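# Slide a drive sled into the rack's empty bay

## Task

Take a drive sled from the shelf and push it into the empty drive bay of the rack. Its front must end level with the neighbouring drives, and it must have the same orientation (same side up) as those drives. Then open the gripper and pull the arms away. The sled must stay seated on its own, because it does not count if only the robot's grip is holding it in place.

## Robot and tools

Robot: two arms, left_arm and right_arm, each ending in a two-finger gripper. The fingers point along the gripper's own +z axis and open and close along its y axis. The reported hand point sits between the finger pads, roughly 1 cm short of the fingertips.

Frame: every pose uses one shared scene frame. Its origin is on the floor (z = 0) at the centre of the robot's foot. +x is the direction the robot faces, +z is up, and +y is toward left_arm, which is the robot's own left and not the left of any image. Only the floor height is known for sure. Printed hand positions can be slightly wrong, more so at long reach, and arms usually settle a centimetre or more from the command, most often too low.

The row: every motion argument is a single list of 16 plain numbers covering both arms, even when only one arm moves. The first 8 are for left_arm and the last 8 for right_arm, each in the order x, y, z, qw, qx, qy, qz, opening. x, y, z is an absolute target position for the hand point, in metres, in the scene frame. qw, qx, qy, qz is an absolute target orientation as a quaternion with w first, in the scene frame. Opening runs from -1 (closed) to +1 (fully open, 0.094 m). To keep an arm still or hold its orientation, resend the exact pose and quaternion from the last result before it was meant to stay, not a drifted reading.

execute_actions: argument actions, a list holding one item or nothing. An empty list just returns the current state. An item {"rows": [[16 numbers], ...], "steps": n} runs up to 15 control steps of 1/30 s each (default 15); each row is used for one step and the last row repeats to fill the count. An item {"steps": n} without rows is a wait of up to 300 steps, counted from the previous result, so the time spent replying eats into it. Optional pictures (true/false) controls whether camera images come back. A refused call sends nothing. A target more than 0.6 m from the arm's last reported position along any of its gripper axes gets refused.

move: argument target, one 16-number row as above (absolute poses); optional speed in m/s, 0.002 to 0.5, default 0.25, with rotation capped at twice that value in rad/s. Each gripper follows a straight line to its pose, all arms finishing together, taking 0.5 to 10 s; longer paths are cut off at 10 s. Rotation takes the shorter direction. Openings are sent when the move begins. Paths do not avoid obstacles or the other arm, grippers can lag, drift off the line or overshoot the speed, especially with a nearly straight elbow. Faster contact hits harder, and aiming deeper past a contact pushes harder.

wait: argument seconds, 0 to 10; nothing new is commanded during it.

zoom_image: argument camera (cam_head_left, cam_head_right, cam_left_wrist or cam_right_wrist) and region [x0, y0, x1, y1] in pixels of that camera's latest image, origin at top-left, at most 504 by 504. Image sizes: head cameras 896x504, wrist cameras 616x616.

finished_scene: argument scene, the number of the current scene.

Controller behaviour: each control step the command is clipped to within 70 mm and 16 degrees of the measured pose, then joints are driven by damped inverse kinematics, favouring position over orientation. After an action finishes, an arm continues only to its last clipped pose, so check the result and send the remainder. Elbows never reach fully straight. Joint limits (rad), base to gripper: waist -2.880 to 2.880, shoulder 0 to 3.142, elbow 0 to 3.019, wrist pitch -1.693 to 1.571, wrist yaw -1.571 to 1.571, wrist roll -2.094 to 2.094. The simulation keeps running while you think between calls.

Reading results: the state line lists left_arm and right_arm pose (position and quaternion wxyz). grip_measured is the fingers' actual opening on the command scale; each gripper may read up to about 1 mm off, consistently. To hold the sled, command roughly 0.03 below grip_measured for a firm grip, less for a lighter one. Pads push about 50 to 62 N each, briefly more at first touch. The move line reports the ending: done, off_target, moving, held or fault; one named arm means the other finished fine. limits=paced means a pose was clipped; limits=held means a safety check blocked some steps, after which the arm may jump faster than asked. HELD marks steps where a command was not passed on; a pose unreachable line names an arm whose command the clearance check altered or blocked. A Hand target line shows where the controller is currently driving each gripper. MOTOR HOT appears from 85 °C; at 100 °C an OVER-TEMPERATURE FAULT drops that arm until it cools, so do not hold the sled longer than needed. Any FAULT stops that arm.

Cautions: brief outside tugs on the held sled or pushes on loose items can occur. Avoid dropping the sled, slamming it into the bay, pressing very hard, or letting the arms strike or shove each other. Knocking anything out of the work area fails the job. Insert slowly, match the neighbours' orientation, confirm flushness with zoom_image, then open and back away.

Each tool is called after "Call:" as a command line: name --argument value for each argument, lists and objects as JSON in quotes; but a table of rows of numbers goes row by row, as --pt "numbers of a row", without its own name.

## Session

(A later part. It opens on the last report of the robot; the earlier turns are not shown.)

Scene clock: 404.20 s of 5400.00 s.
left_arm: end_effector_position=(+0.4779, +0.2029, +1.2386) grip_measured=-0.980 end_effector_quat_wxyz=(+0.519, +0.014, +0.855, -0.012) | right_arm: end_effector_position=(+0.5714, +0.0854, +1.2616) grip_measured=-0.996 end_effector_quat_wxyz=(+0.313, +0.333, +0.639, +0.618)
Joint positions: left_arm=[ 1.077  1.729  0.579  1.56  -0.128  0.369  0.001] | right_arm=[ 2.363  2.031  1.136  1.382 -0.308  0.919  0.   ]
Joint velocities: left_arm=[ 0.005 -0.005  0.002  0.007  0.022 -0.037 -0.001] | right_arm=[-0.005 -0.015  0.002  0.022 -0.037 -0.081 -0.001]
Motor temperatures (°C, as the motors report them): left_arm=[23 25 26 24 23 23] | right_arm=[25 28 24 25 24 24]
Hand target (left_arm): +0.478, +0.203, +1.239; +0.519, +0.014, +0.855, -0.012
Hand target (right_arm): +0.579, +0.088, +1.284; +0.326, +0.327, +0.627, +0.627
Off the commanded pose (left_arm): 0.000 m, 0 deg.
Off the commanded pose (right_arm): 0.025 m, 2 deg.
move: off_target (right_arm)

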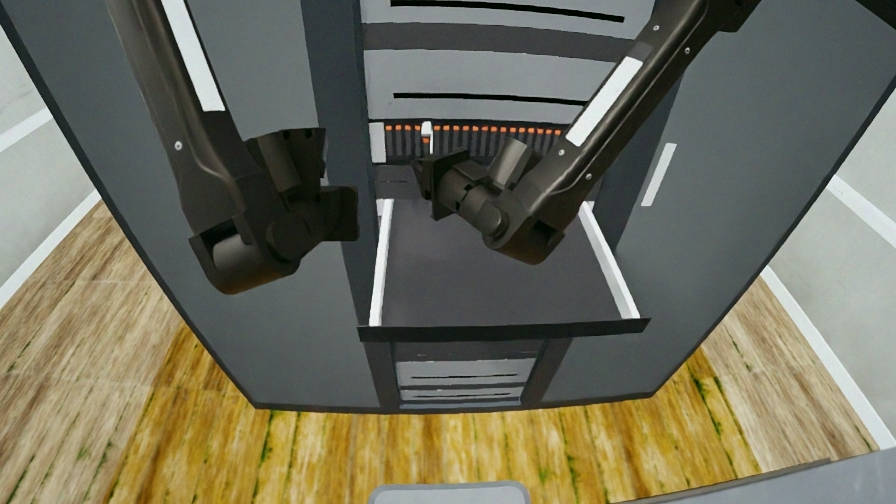

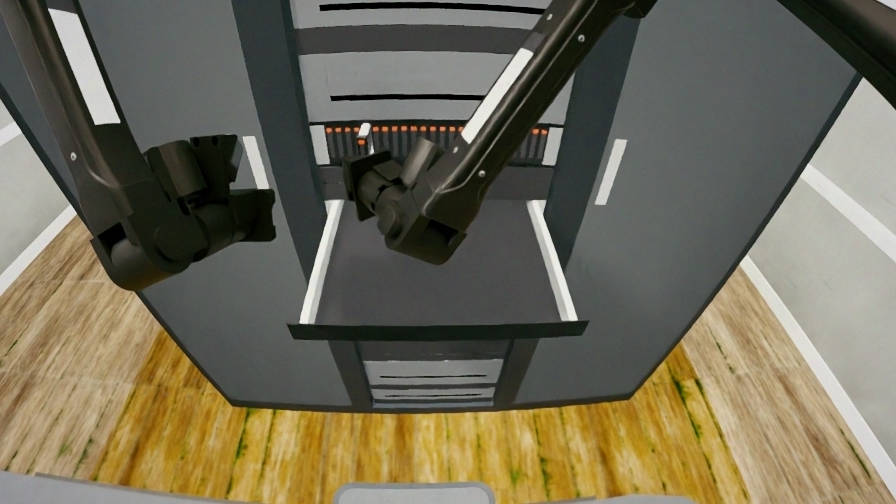

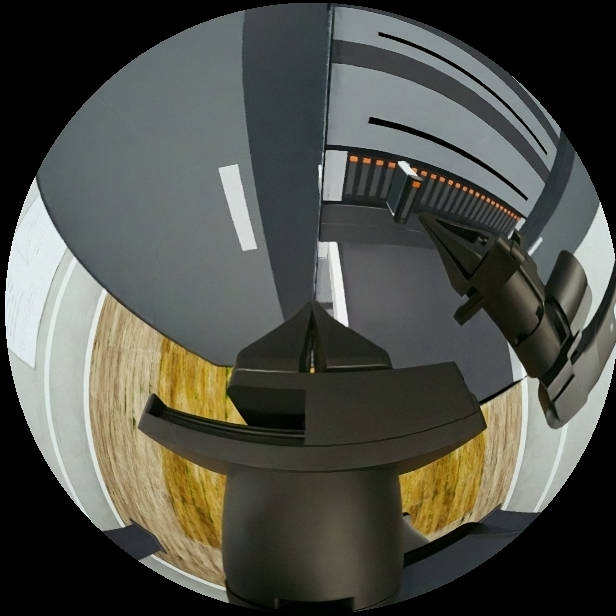

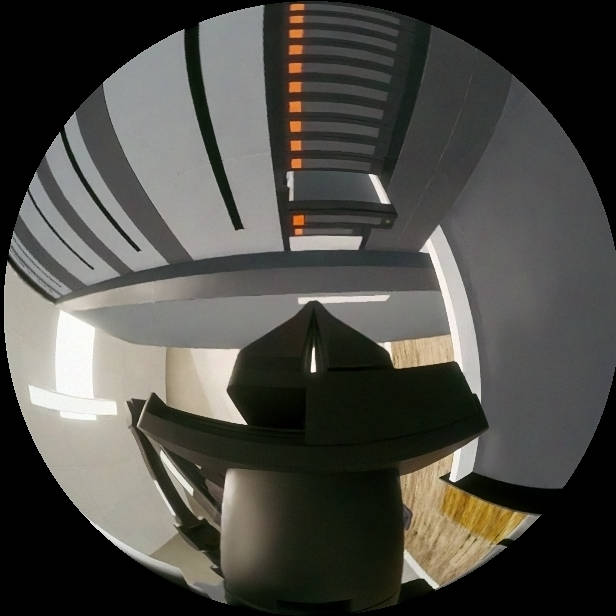

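Call:
move --target '[0.4779,0.2029,1.2386,0.519,0.014,0.855,-0.012,-1,0.628,0.068,1.238,0.3265,0.3265,0.627,0.627,-1]' --speed 0.03

Call:
zoom_image --camera "cam_head_left" --region '[385,110,485,210]'

Scene clock: 410.77 s of 5400.00 s.
left_arm: end_effector_position=(+0.4779, +0.2029, +1.2386) grip_measured=-0.980 end_effector_quat_wxyz=(+0.519, +0.014, +0.855, -0.012) | right_arm: end_effector_position=(+0.6277, +0.0729, +1.2489) grip_measured=-0.996 end_effector_quat_wxyz=(+0.330, +0.323, +0.625, +0.630)
Joint positions: left_arm=[ 1.077  1.729  0.579  1.56  -0.128  0.369  0.001] | right_arm=[ 2.311  2.052  1.288  1.31  -0.375  0.945  0.   ]
Joint velocities: left_arm=[ 0.005 -0.015  0.002  0.007 -0.007 -0.037  0.001] | right_arm=[ 0.015 -0.034  0.002 -0.007 -0.007 -0.037 -0.001]
Motor temperatures (°C, as the motors report them): left_arm=[23 25 26 24 23 23] | right_arm=[25 28 24 25 24 24]
Hand target (left_arm): +0.478, +0.203, +1.239; +0.519, +0.014, +0.855, -0.012
Hand target (right_arm): +0.628, +0.069, +1.238; +0.327, +0.326, +0.627, +0.627
Off the commanded pose (left_arm): 0.000 m, 0 deg.
Off the commanded pose (right_arm): 0.012 m, 1 deg.
After step 90, 1.17 s passed at rest.
move: off_target (right_arm)

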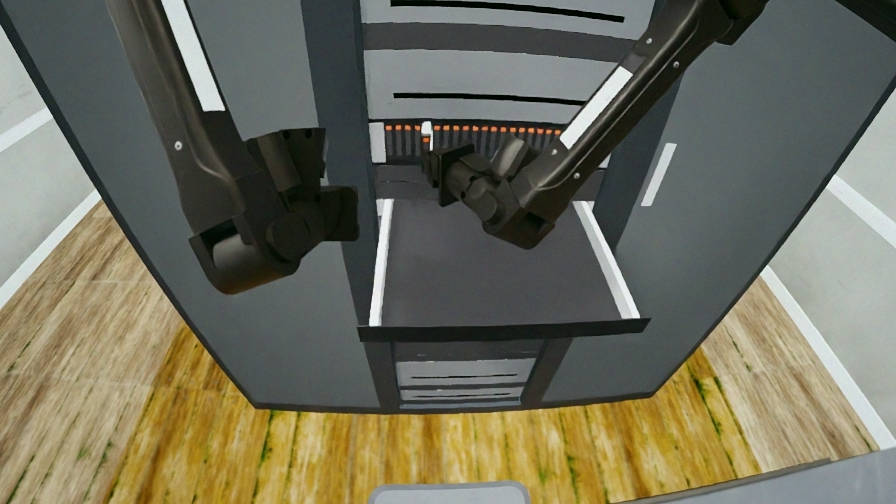

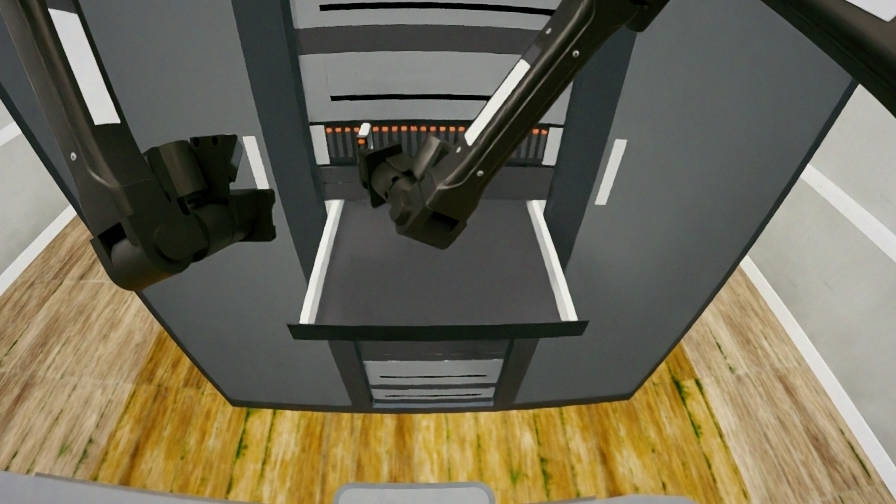

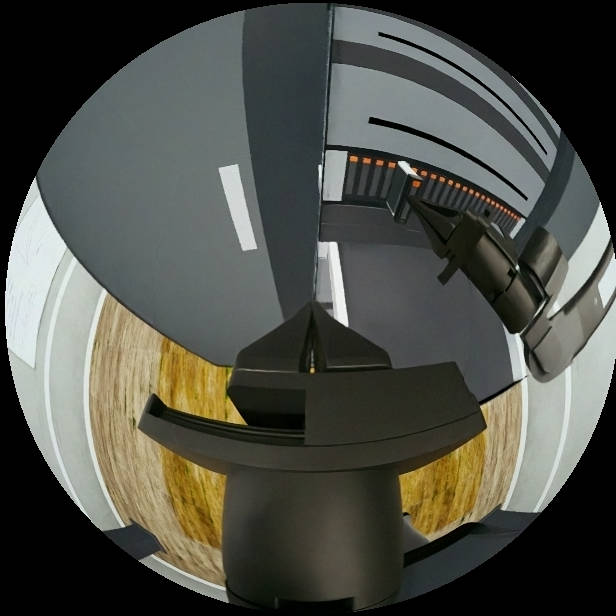

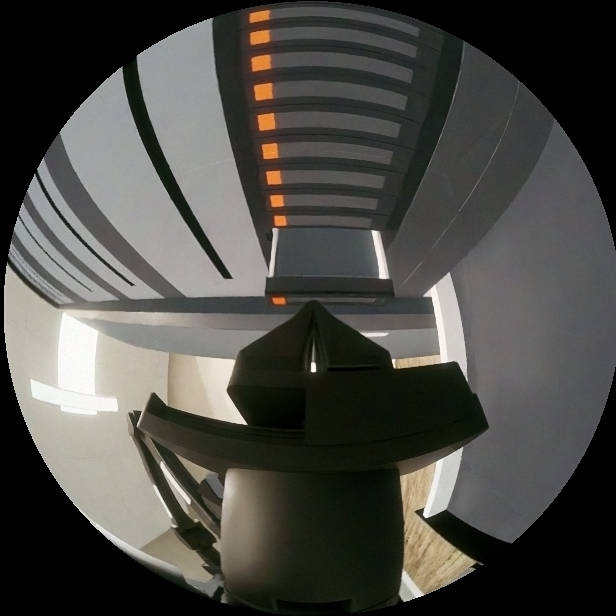

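Region (385, 110, 485, 210) of cam_head_left's 896x504 image, scaled by 5.040, with more detail than that image has.

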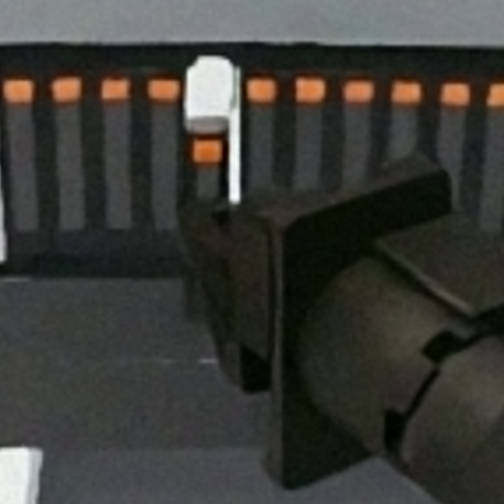

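Now ramp with x + and y − (waist primed in the −y direction).

Call:
execute_actions --actions '[{"rows":[[0.4779,0.2029,1.2386,0.519,0.014,0.855,-0.012,-1,0.630,0.067,1.238,0.3265,0.3265,0.627,0.627,-1],[0.4779,0.2029,1.2386,0.519,0.014,0.855,-0.012,-1,0.632,0.066,1.238,0.3265,0.3265,0.627,0.627,-1],[0.4779,0.2029,1.2386,0.519,0.014,0.855,-0.012,-1,0.633,0.065,1.238,0.3265,0.3265,0.627,0.627,-1],[0.4779,0.2029,1.2386,0.519,0.014,0.855,-0.012,-1,0.634,0.064,1.238,0.3265,0.3265,0.627,0.627,-1],[0.4779,0.2029,1.2386,0.519,0.014,0.855,-0.012,-1,0.635,0.063,1.238,0.3265,0.3265,0.627,0.627,-1],[0.4779,0.2029,1.2386,0.519,0.014,0.855,-0.012,-1,0.636,0.062,1.238,0.3265,0.3265,0.627,0.627,-1],[0.4779,0.2029,1.2386,0.519,0.014,0.855,-0.012,-1,0.637,0.061,1.238,0.3265,0.3265,0.627,0.627,-1],[0.4779,0.2029,1.2386,0.519,0.014,0.855,-0.012,-1,0.638,0.060,1.238,0.3265,0.3265,0.627,0.627,-1],[0.4779,0.2029,1.2386,0.519,0.014,0.855,-0.012,-1,0.640,0.060,1.238,0.3265,0.3265,0.627,0.627,-1],[0.4779,0.2029,1.2386,0.519,0.014,0.855,-0.012,-1,0.642,0.060,1.238,0.3265,0.3265,0.627,0.627,-1]],"steps":15}]'

Call:
zoom_image --camera "cam_head_left" --region '[385,110,485,210]'

Scene clock: 417.93 s of 5400.00 s.
left_arm: end_effector_position=(+0.4779, +0.2029, +1.2386) grip_measured=-0.980 end_effector_quat_wxyz=(+0.519, +0.014, +0.855, -0.012) | right_arm: end_effector_position=(+0.6342, +0.0682, +1.2415) grip_measured=-0.996 end_effector_quat_wxyz=(+0.323, +0.324, +0.629, +0.629)
Joint positions: left_arm=[ 1.077  1.729  0.579  1.56  -0.128  0.369  0.001] | right_arm=[ 2.297  2.052  1.305  1.281 -0.389  0.954  0.   ]
Joint velocities: left_arm=[-0.015 -0.005  0.002  0.007 -0.037 -0.007  0.001] | right_arm=[-0.015 -0.005  0.007 -0.012 -0.051 -0.007  0.   ]
Motor temperatures (°C, as the motors report them): left_arm=[23 25 26 24 23 23] | right_arm=[25 28 24 25 24 24]
Hand target (left_arm): +0.478, +0.203, +1.239; +0.519, +0.014, +0.855, -0.012
Hand target (right_arm): +0.642, +0.060, +1.238; +0.327, +0.327, +0.627, +0.627
Off the commanded pose (left_arm): 0.000 m, 0 deg.
Off the commanded pose (right_arm): 0.012 m, 1 deg.
Steps of this call (steps 1 to 90: nothing new was sent; then 3.67 s passed at rest; steps 91 to 105: all 15 steps of this action). Readings (end_effector_position):
91: left_arm (+0.4779, +0.2029, +1.2386) | right_arm (+0.6276, +0.0731, +1.2489)
92: left_arm (+0.4779, +0.2029, +1.2386) | right_arm (+0.6275, +0.0734, +1.2488)
94: left_arm (+0.4779, +0.2029, +1.2386) | right_arm (+0.6277, +0.0736, +1.2480)
98: left_arm (+0.4779, +0.2029, +1.2386) | right_arm (+0.6290, +0.0721, +1.2456)
105: the state above

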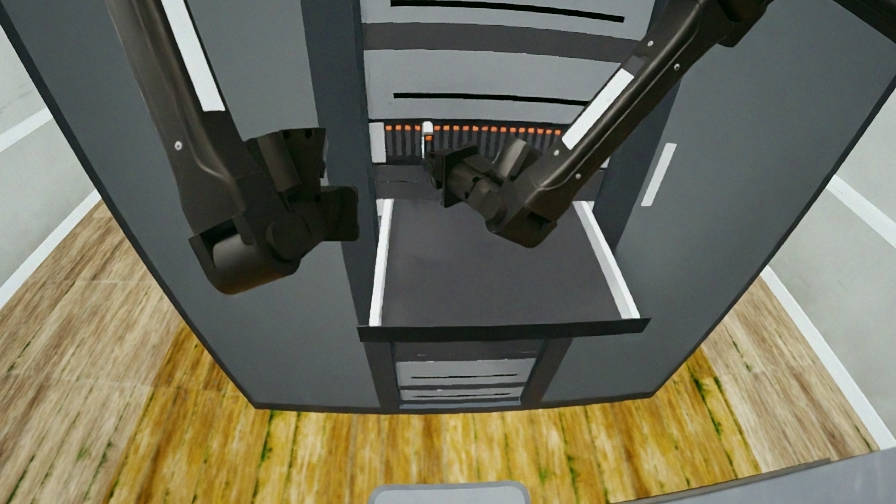

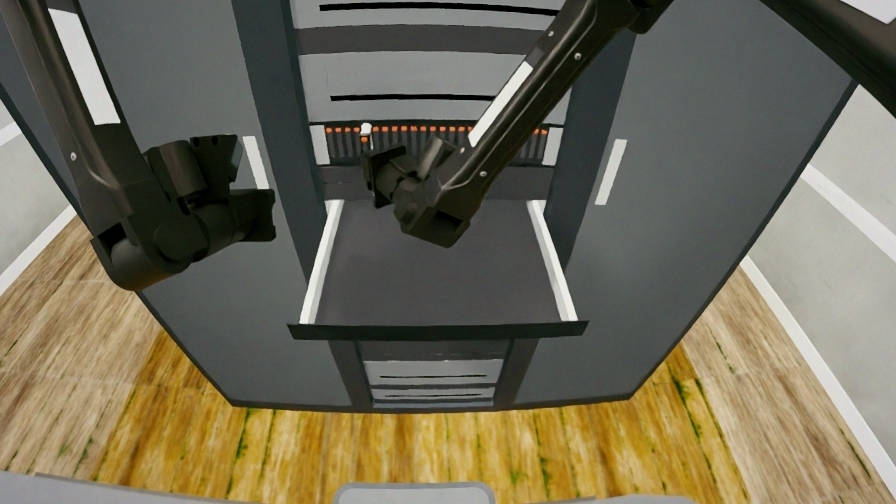

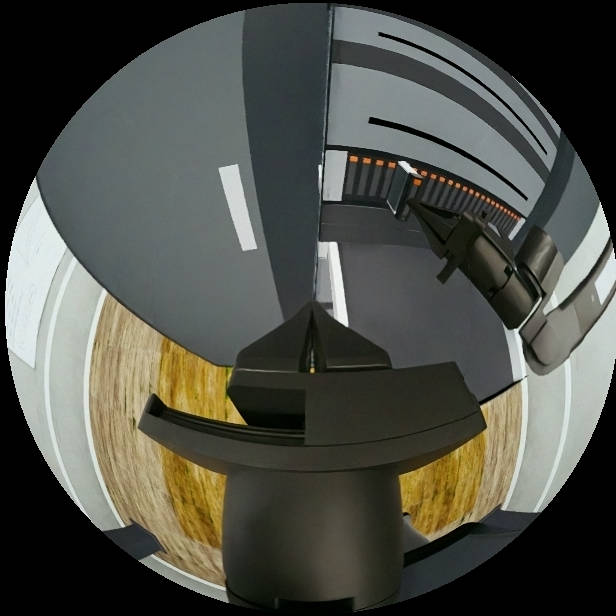

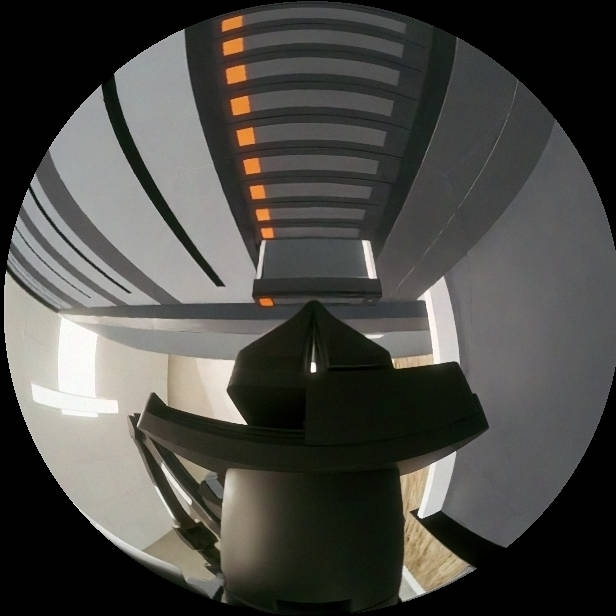

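Region (385, 110, 485, 210) of cam_head_left's 896x504 image, scaled by 5.040, with more detail than that image has.

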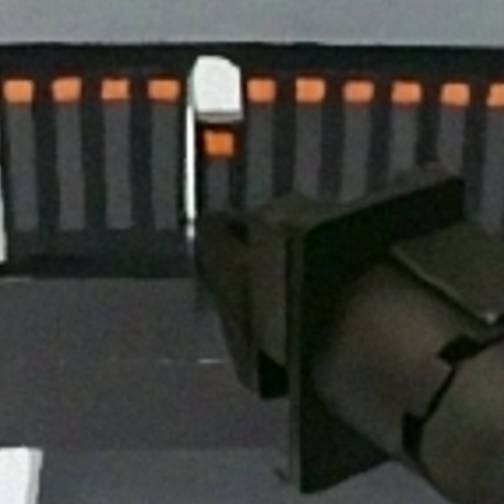

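Call:
execute_actions --actions '[{"rows":[[0.4779,0.2029,1.2386,0.519,0.014,0.855,-0.012,-1,0.644,0.061,1.238,0.3265,0.3265,0.627,0.627,-1],[0.4779,0.2029,1.2386,0.519,0.014,0.855,-0.012,-1,0.646,0.062,1.238,0.3265,0.3265,0.627,0.627,-1],[0.4779,0.2029,1.2386,0.519,0.014,0.855,-0.012,-1,0.648,0.062,1.238,0.3265,0.3265,0.627,0.627,-1],[0.4779,0.2029,1.2386,0.519,0.014,0.855,-0.012,-1,0.650,0.062,1.238,0.3265,0.3265,0.627,0.627,-1],[0.4779,0.2029,1.2386,0.519,0.014,0.855,-0.012,-1,0.652,0.062,1.238,0.3265,0.3265,0.627,0.627,-1],[0.4779,0.2029,1.2386,0.519,0.014,0.855,-0.012,-1,0.654,0.062,1.238,0.3265,0.3265,0.627,0.627,-1],[0.4779,0.2029,1.2386,0.519,0.014,0.855,-0.012,-1,0.656,0.062,1.238,0.3265,0.3265,0.627,0.627,-1],[0.4779,0.2029,1.2386,0.519,0.014,0.855,-0.012,-1,0.658,0.062,1.238,0.3265,0.3265,0.627,0.627,-1],[0.4779,0.2029,1.2386,0.519,0.014,0.855,-0.012,-1,0.660,0.062,1.238,0.3265,0.3265,0.627,0.627,-1]],"steps":15}]'

Call:
zoom_image --camera "cam_head_left" --region '[385,110,485,210]'

Scene clock: 426.30 s of 5400.00 s.
left_arm: end_effector_position=(+0.4779, +0.2029, +1.2386) grip_measured=-0.980 end_effector_quat_wxyz=(+0.519, +0.014, +0.855, -0.012) | right_arm: end_effector_position=(+0.6537, +0.0702, +1.2432) grip_measured=-0.996 end_effector_quat_wxyz=(+0.324, +0.323, +0.628, +0.629)
Joint positions: left_arm=[ 1.077  1.729  0.579  1.56  -0.128  0.369  0.001] | right_arm=[ 2.297  2.052  1.356  1.234 -0.389  0.955  0.   ]
Joint velocities: left_arm=[ 0.005 -0.005  0.002 -0.032  0.051  0.007 -0.   ] | right_arm=[ 0.015  0.005 -0.032 -0.002  0.007  0.037 -0.   ]
Motor temperatures (°C, as the motors report them): left_arm=[23 25 26 24 23 23] | right_arm=[25 28 24 25 24 24]
Hand target (left_arm): +0.478, +0.203, +1.239; +0.519, +0.014, +0.855, -0.012
Hand target (right_arm): +0.660, +0.062, +1.238; +0.327, +0.326, +0.627, +0.627
Off the commanded pose (left_arm): 0.000 m, 0 deg.
Off the commanded pose (right_arm): 0.012 m, 1 deg.
Steps of this call (steps 1 to 90: nothing new was sent; then 4.87 s passed at rest; steps 91 to 105: all 15 steps of this action). Readings (end_effector_position):
91: left_arm (+0.4779, +0.2029, +1.2386) | right_arm (+0.6346, +0.0683, +1.2415)
92: left_arm (+0.4779, +0.2029, +1.2386) | right_arm (+0.6351, +0.0685, +1.2413)
94: left_arm (+0.4779, +0.2029, +1.2386) | right_arm (+0.6372, +0.0691, +1.2410)
98: left_arm (+0.4779, +0.2029, +1.2386) | right_arm (+0.6456, +0.0700, +1.2416)
105: the state above

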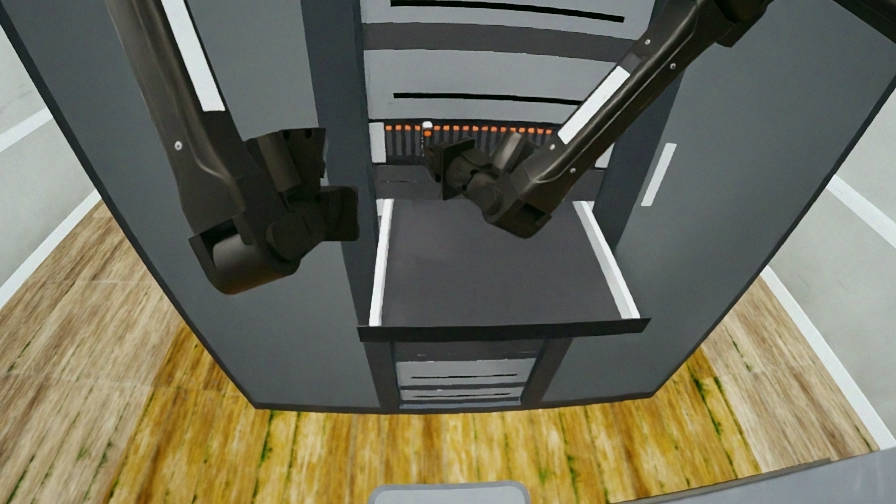

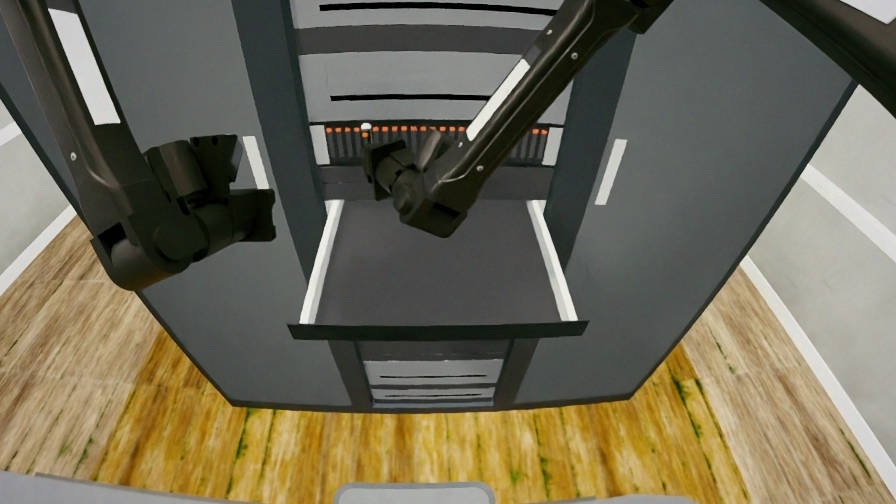

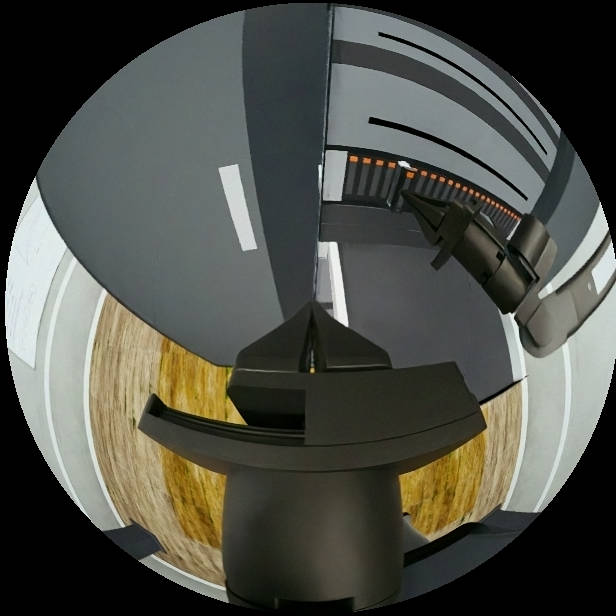

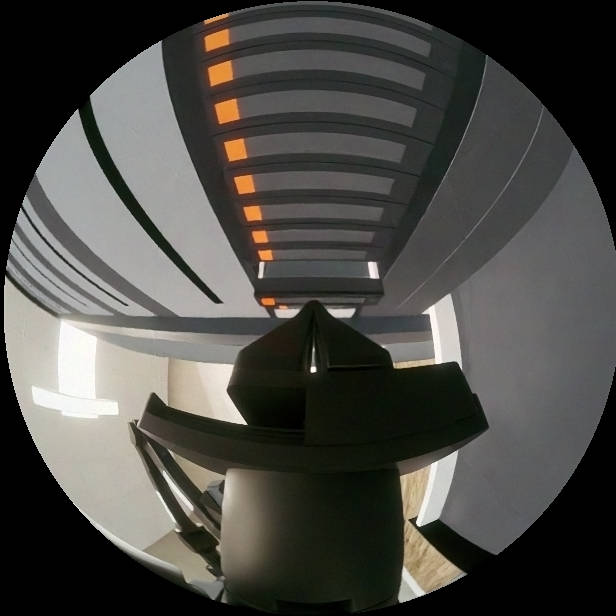

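Region (385, 110, 485, 210) of cam_head_left's 896x504 image, scaled by 5.040, with more detail than that image has.

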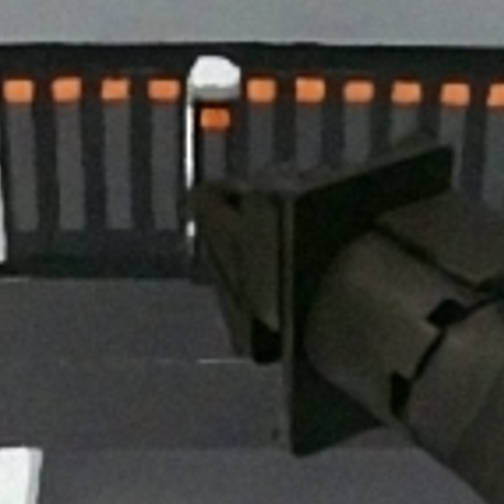

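Call:
execute_actions --actions '[{"rows":[[0.4779,0.2029,1.2386,0.519,0.014,0.855,-0.012,-1,0.662,0.063,1.238,0.3265,0.3265,0.627,0.627,-1],[0.4779,0.2029,1.2386,0.519,0.014,0.855,-0.012,-1,0.664,0.063,1.238,0.3265,0.3265,0.627,0.627,-1],[0.4779,0.2029,1.2386,0.519,0.014,0.855,-0.012,-1,0.666,0.063,1.238,0.3265,0.3265,0.627,0.627,-1],[0.4779,0.2029,1.2386,0.519,0.014,0.855,-0.012,-1,0.668,0.063,1.238,0.3265,0.3265,0.627,0.627,-1],[0.4779,0.2029,1.2386,0.519,0.014,0.855,-0.012,-1,0.670,0.063,1.238,0.3265,0.3265,0.627,0.627,-1],[0.4779,0.2029,1.2386,0.519,0.014,0.855,-0.012,-1,0.672,0.063,1.238,0.3265,0.3265,0.627,0.627,-1],[0.4779,0.2029,1.2386,0.519,0.014,0.855,-0.012,-1,0.674,0.063,1.238,0.3265,0.3265,0.627,0.627,-1],[0.4779,0.2029,1.2386,0.519,0.014,0.855,-0.012,-1,0.676,0.063,1.238,0.3265,0.3265,0.627,0.627,-1],[0.4779,0.2029,1.2386,0.519,0.014,0.855,-0.012,-1,0.678,0.063,1.238,0.3265,0.3265,0.627,0.627,-1],[0.4779,0.2029,1.2386,0.519,0.014,0.855,-0.012,-1,0.680,0.063,1.238,0.3265,0.3265,0.627,0.627,-1],[0.4779,0.2029,1.2386,0.519,0.014,0.855,-0.012,-1,0.682,0.063,1.238,0.3265,0.3265,0.627,0.627,-1]],"steps":15}]'

Call:
zoom_image --camera "cam_head_left" --region '[385,110,485,210]'

Scene clock: 432.67 s of 5400.00 s.
left_arm: end_effector_position=(+0.4779, +0.2029, +1.2386) grip_measured=-0.980 end_effector_quat_wxyz=(+0.519, +0.014, +0.855, -0.012) | right_arm: end_effector_position=(+0.6759, +0.0711, +1.2447) grip_measured=-0.996 end_effector_quat_wxyz=(+0.325, +0.323, +0.627, +0.630)
Joint positions: left_arm=[ 1.077  1.729  0.579  1.56  -0.128  0.369  0.001] | right_arm=[ 2.294  2.052  1.414  1.178 -0.391  0.956  0.   ]
Joint velocities: left_arm=[ 0.005  0.005  0.002 -0.012 -0.022  0.066 -0.   ] | right_arm=[ 0.005 -0.024  0.027 -0.012 -0.095 -0.037 -0.002]
Motor temperatures (°C, as the motors report them): left_arm=[23 25 26 24 23 23] | right_arm=[25 28 24 25 24 24]
Hand target (left_arm): +0.478, +0.203, +1.239; +0.519, +0.014, +0.855, -0.012
Hand target (right_arm): +0.682, +0.063, +1.238; +0.327, +0.327, +0.627, +0.627
Off the commanded pose (left_arm): 0.000 m, 0 deg.
Off the commanded pose (right_arm): 0.012 m, 1 deg.
Steps of this call (steps 1 to 90: nothing new was sent; then 2.87 s passed at rest; steps 91 to 105: all 15 steps of this action). Readings (end_effector_position):
91: left_arm (+0.4779, +0.2029, +1.2386) | right_arm (+0.6537, +0.0704, +1.2430)
92: left_arm (+0.4779, +0.2029, +1.2386) | right_arm (+0.6542, +0.0706, +1.2428)
94: left_arm (+0.4779, +0.2029, +1.2386) | right_arm (+0.6556, +0.0713, +1.2423)
98: left_arm (+0.4779, +0.2029, +1.2386) | right_arm (+0.6629, +0.0719, +1.2427)
105: the state above

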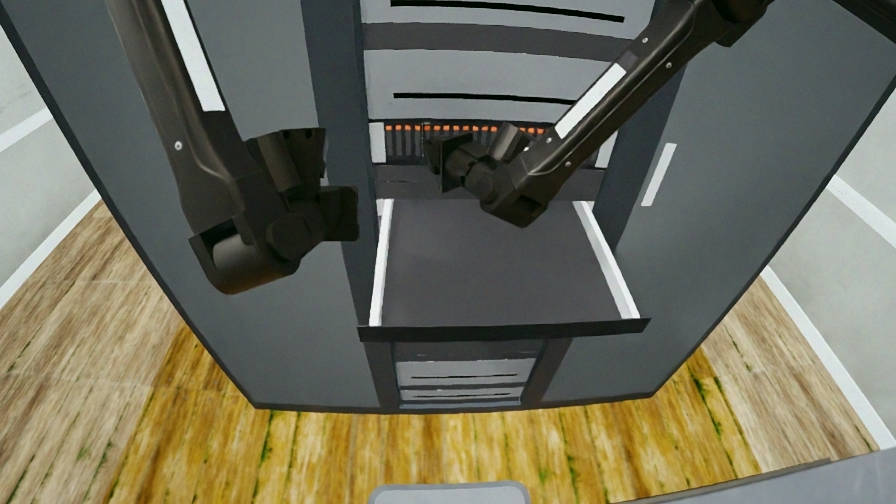

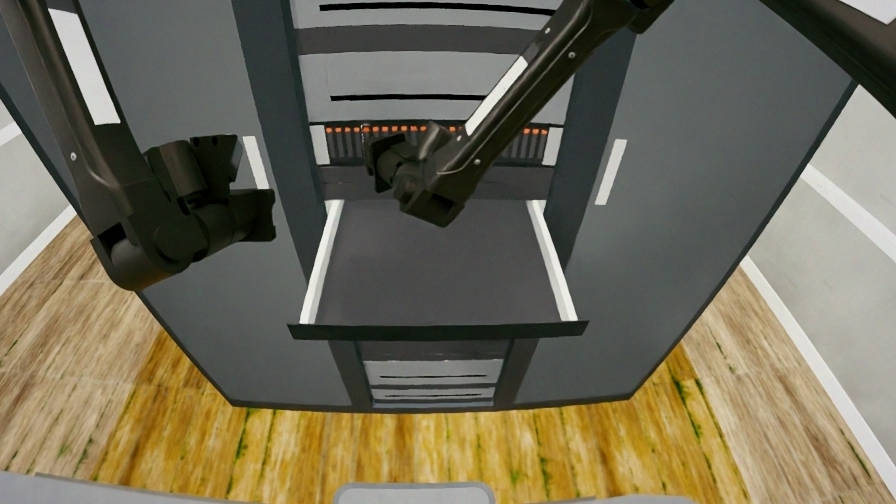

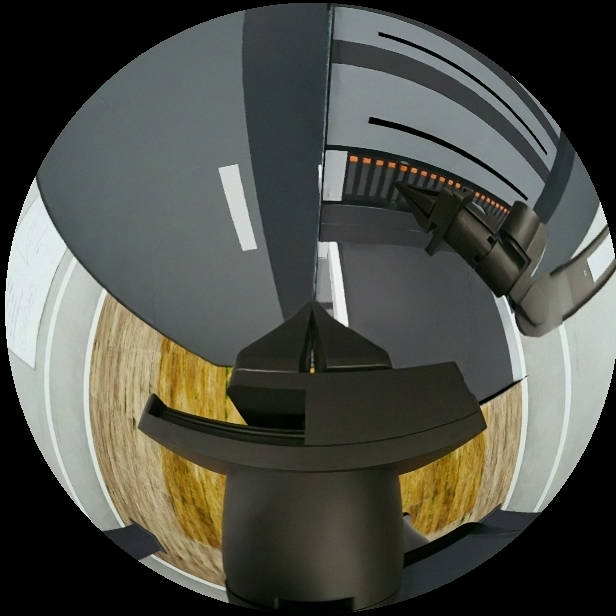

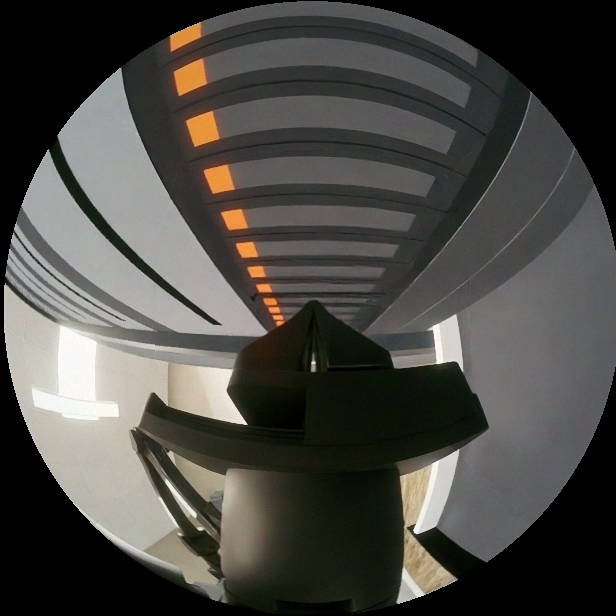

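Region (385, 110, 485, 210) of cam_head_left's 896x504 image, scaled by 5.040, with more detail than that image has.

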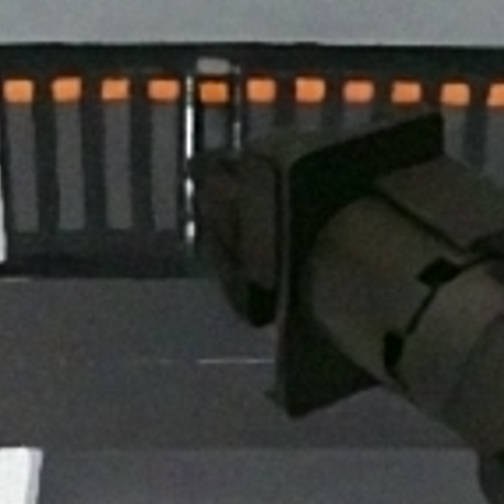

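Nearly flush; a small extra push to find the stop.

Call:
execute_actions --actions '[{"rows":[[0.4779,0.2029,1.2386,0.519,0.014,0.855,-0.012,-1,0.683,0.063,1.238,0.3265,0.3265,0.627,0.627,-1],[0.4779,0.2029,1.2386,0.519,0.014,0.855,-0.012,-1,0.684,0.063,1.238,0.3265,0.3265,0.627,0.627,-1],[0.4779,0.2029,1.2386,0.519,0.014,0.855,-0.012,-1,0.685,0.063,1.238,0.3265,0.3265,0.627,0.627,-1],[0.4779,0.2029,1.2386,0.519,0.014,0.855,-0.012,-1,0.686,0.063,1.238,0.3265,0.3265,0.627,0.627,-1],[0.4779,0.2029,1.2386,0.519,0.014,0.855,-0.012,-1,0.687,0.063,1.238,0.3265,0.3265,0.627,0.627,-1],[0.4779,0.2029,1.2386,0.519,0.014,0.855,-0.012,-1,0.688,0.063,1.238,0.3265,0.3265,0.627,0.627,-1]],"steps":12}]'

Call:
zoom_image --camera "cam_right_wrist" --region '[230,240,390,340]'

Scene clock: 437.90 s of 5400.00 s.
left_arm: end_effector_position=(+0.4779, +0.2029, +1.2386) grip_measured=-0.980 end_effector_quat_wxyz=(+0.519, +0.014, +0.855, -0.012) | right_arm: end_effector_position=(+0.6778, +0.0726, +1.2433) grip_measured=-0.996 end_effector_quat_wxyz=(+0.320, +0.323, +0.630, +0.630)
Joint positions: left_arm=[ 1.077  1.729  0.579  1.56  -0.128  0.369  0.001] | right_arm=[ 2.294  2.053  1.422  1.161 -0.395  0.957  0.   ]
Joint velocities: left_arm=[-0.005 -0.005 -0.007 -0.007 -0.022 -0.007 -0.   ] | right_arm=[-0.005 -0.024  0.002  0.002 -0.022 -0.037  0.   ]
Motor temperatures (°C, as the motors report them): left_arm=[23 25 26 24 23 23] | right_arm=[25 28 24 25 24 24]
Hand target (left_arm): +0.478, +0.203, +1.239; +0.519, +0.014, +0.855, -0.012
Hand target (right_arm): +0.688, +0.063, +1.238; +0.327, +0.327, +0.627, +0.627
Off the commanded pose (left_arm): 0.000 m, 0 deg.
Off the commanded pose (right_arm): 0.015 m, 1 deg.
Steps of this call (steps 1 to 90: nothing new was sent; then 1.83 s passed at rest; steps 91 to 102: all 12 steps of this action). Readings (end_effector_position):
91: left_arm (+0.4779, +0.2029, +1.2386) | right_arm (+0.6761, +0.0710, +1.2444)
92: left_arm (+0.4779, +0.2029, +1.2386) | right_arm (+0.6762, +0.0711, +1.2442)
94: left_arm (+0.4779, +0.2029, +1.2386) | right_arm (+0.6767, +0.0715, +1.2440)
98: left_arm (+0.4779, +0.2029, +1.2386) | right_arm (+0.6781, +0.0723, +1.2438)
102: the state above

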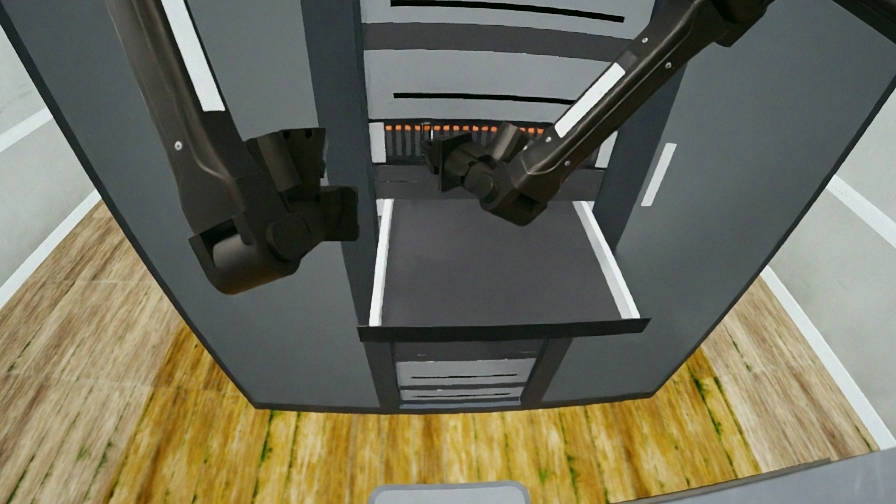

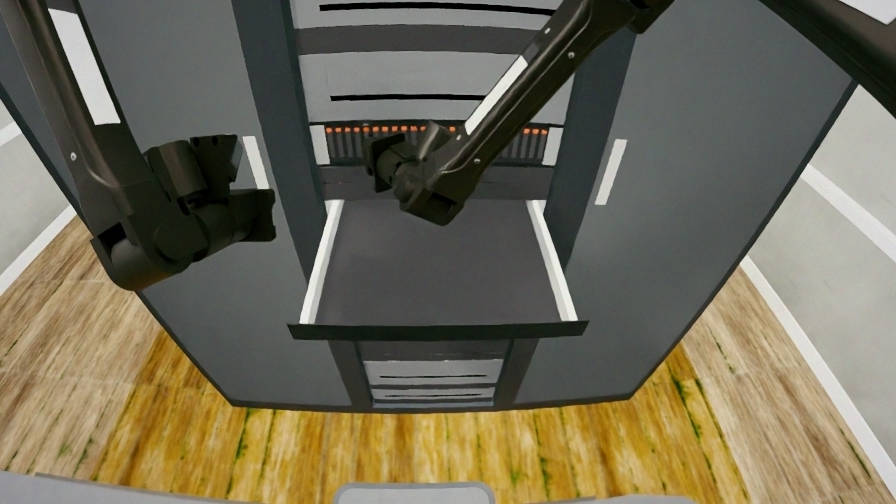

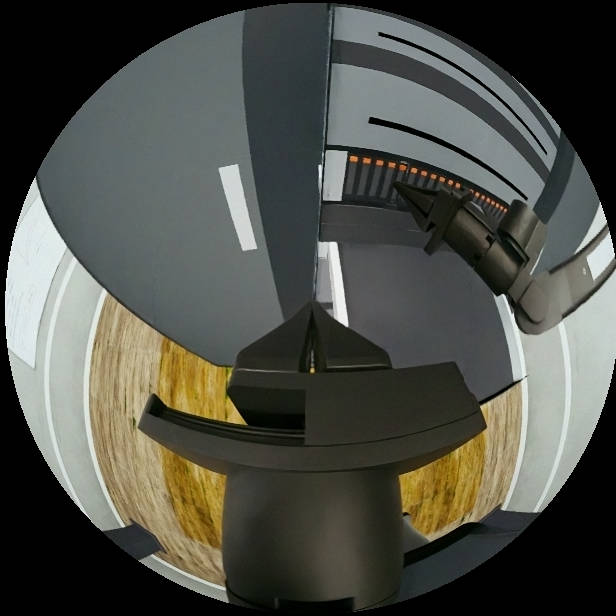

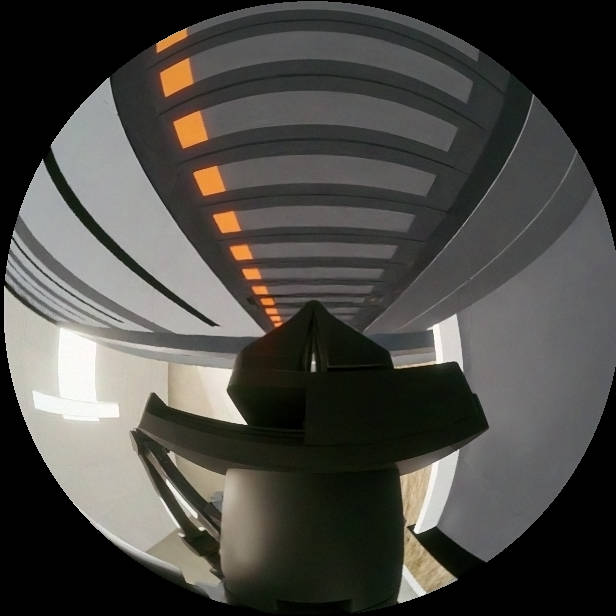

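Region (230, 240, 390, 340) of cam_right_wrist's 616x616 image, scaled by 3.150, with more detail than that image has; it fills the top 315 rows of this view, and the rest is white.

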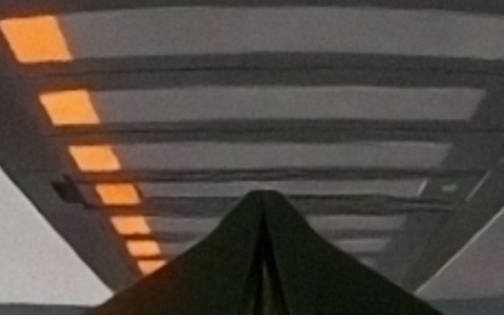

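Stopped, flush. Retreat.

Call:
move --target '[0.4779,0.2029,1.2386,0.519,0.014,0.855,-0.012,-1,0.52,-0.08,1.26,0.206,0.206,0.672,0.681,-1]' --speed 0.15

Call:
zoom_image --camera "cam_head_left" --region '[385,110,485,210]'

Scene clock: 441.93 s of 5400.00 s.
left_arm: end_effector_position=(+0.4779, +0.2029, +1.2386) grip_measured=-0.980 end_effector_quat_wxyz=(+0.519, +0.014, +0.855, -0.012) | right_arm: end_effector_position=(+0.5134, -0.0752, +1.2475) grip_measured=-0.996 end_effector_quat_wxyz=(+0.195, +0.211, +0.676, +0.679)
Joint positions: left_arm=[ 1.077  1.729  0.579  1.56  -0.128  0.369  0.001] | right_arm=[ 1.995  1.808  0.899  1.27  -0.962  0.97   0.   ]
Joint velocities: left_arm=[-0.015 -0.005 -0.012 -0.012 -0.007 -0.022  0.   ] | right_arm=[-0.015 -0.024  0.002 -0.007 -0.037 -0.037  0.   ]
Motor temperatures (°C, as the motors report them): left_arm=[23 25 26 24 23 23] | right_arm=[25 28 24 25 24 24]
Hand target (left_arm): +0.478, +0.203, +1.239; +0.519, +0.014, +0.855, -0.012
Hand target (right_arm): +0.520, -0.081, +1.258; +0.206, +0.206, +0.671, +0.681
Off the commanded pose (left_arm): 0.000 m, 0 deg.
Off the commanded pose (right_arm): 0.015 m, 1 deg.
move: off_target (right_arm)

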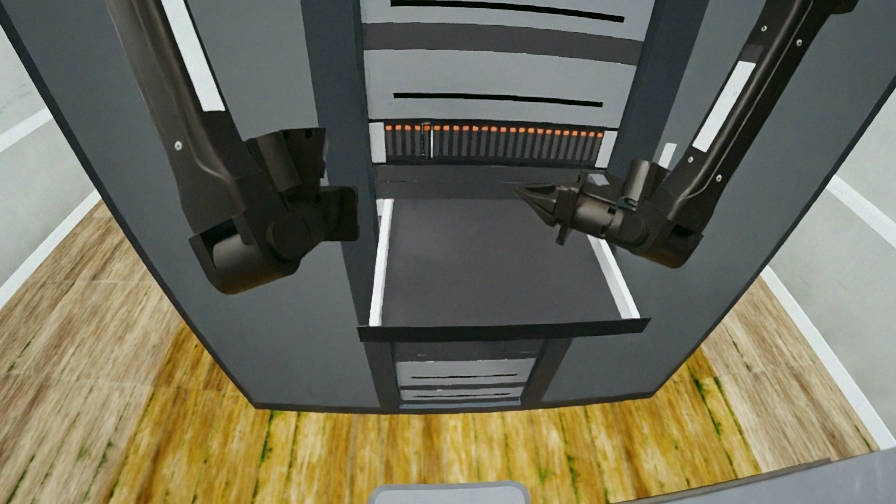

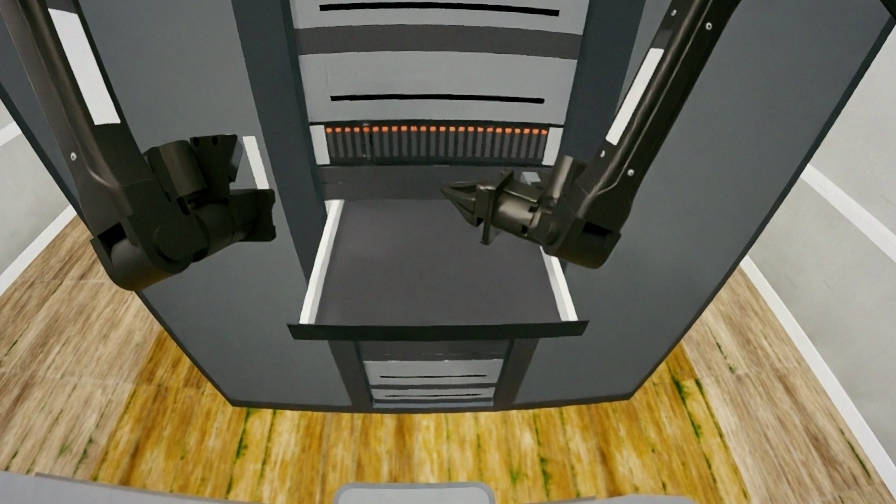

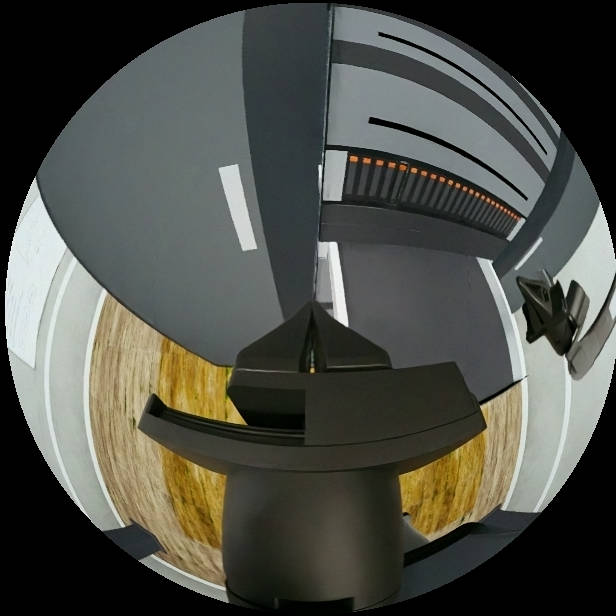

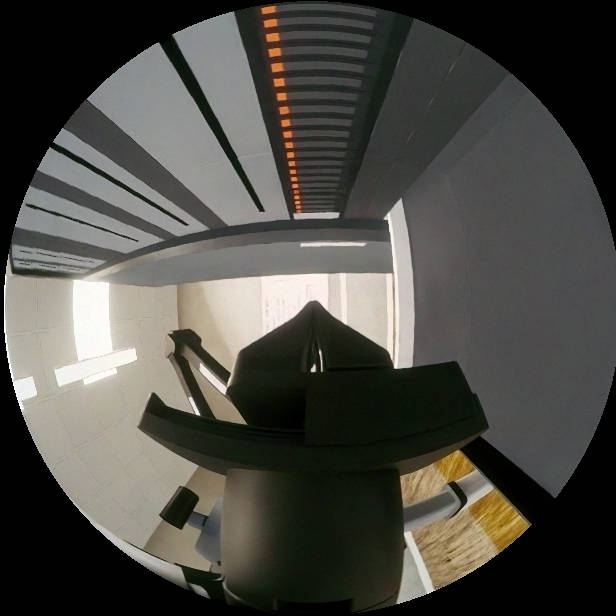

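Region (385, 110, 485, 210) of cam_head_left's 896x504 image, scaled by 5.040, with more detail than that image has.

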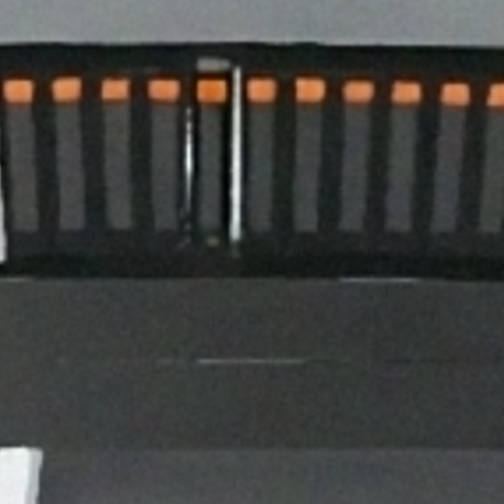

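Call:
finished_scene --scene 1

The scene is finished: the task was done.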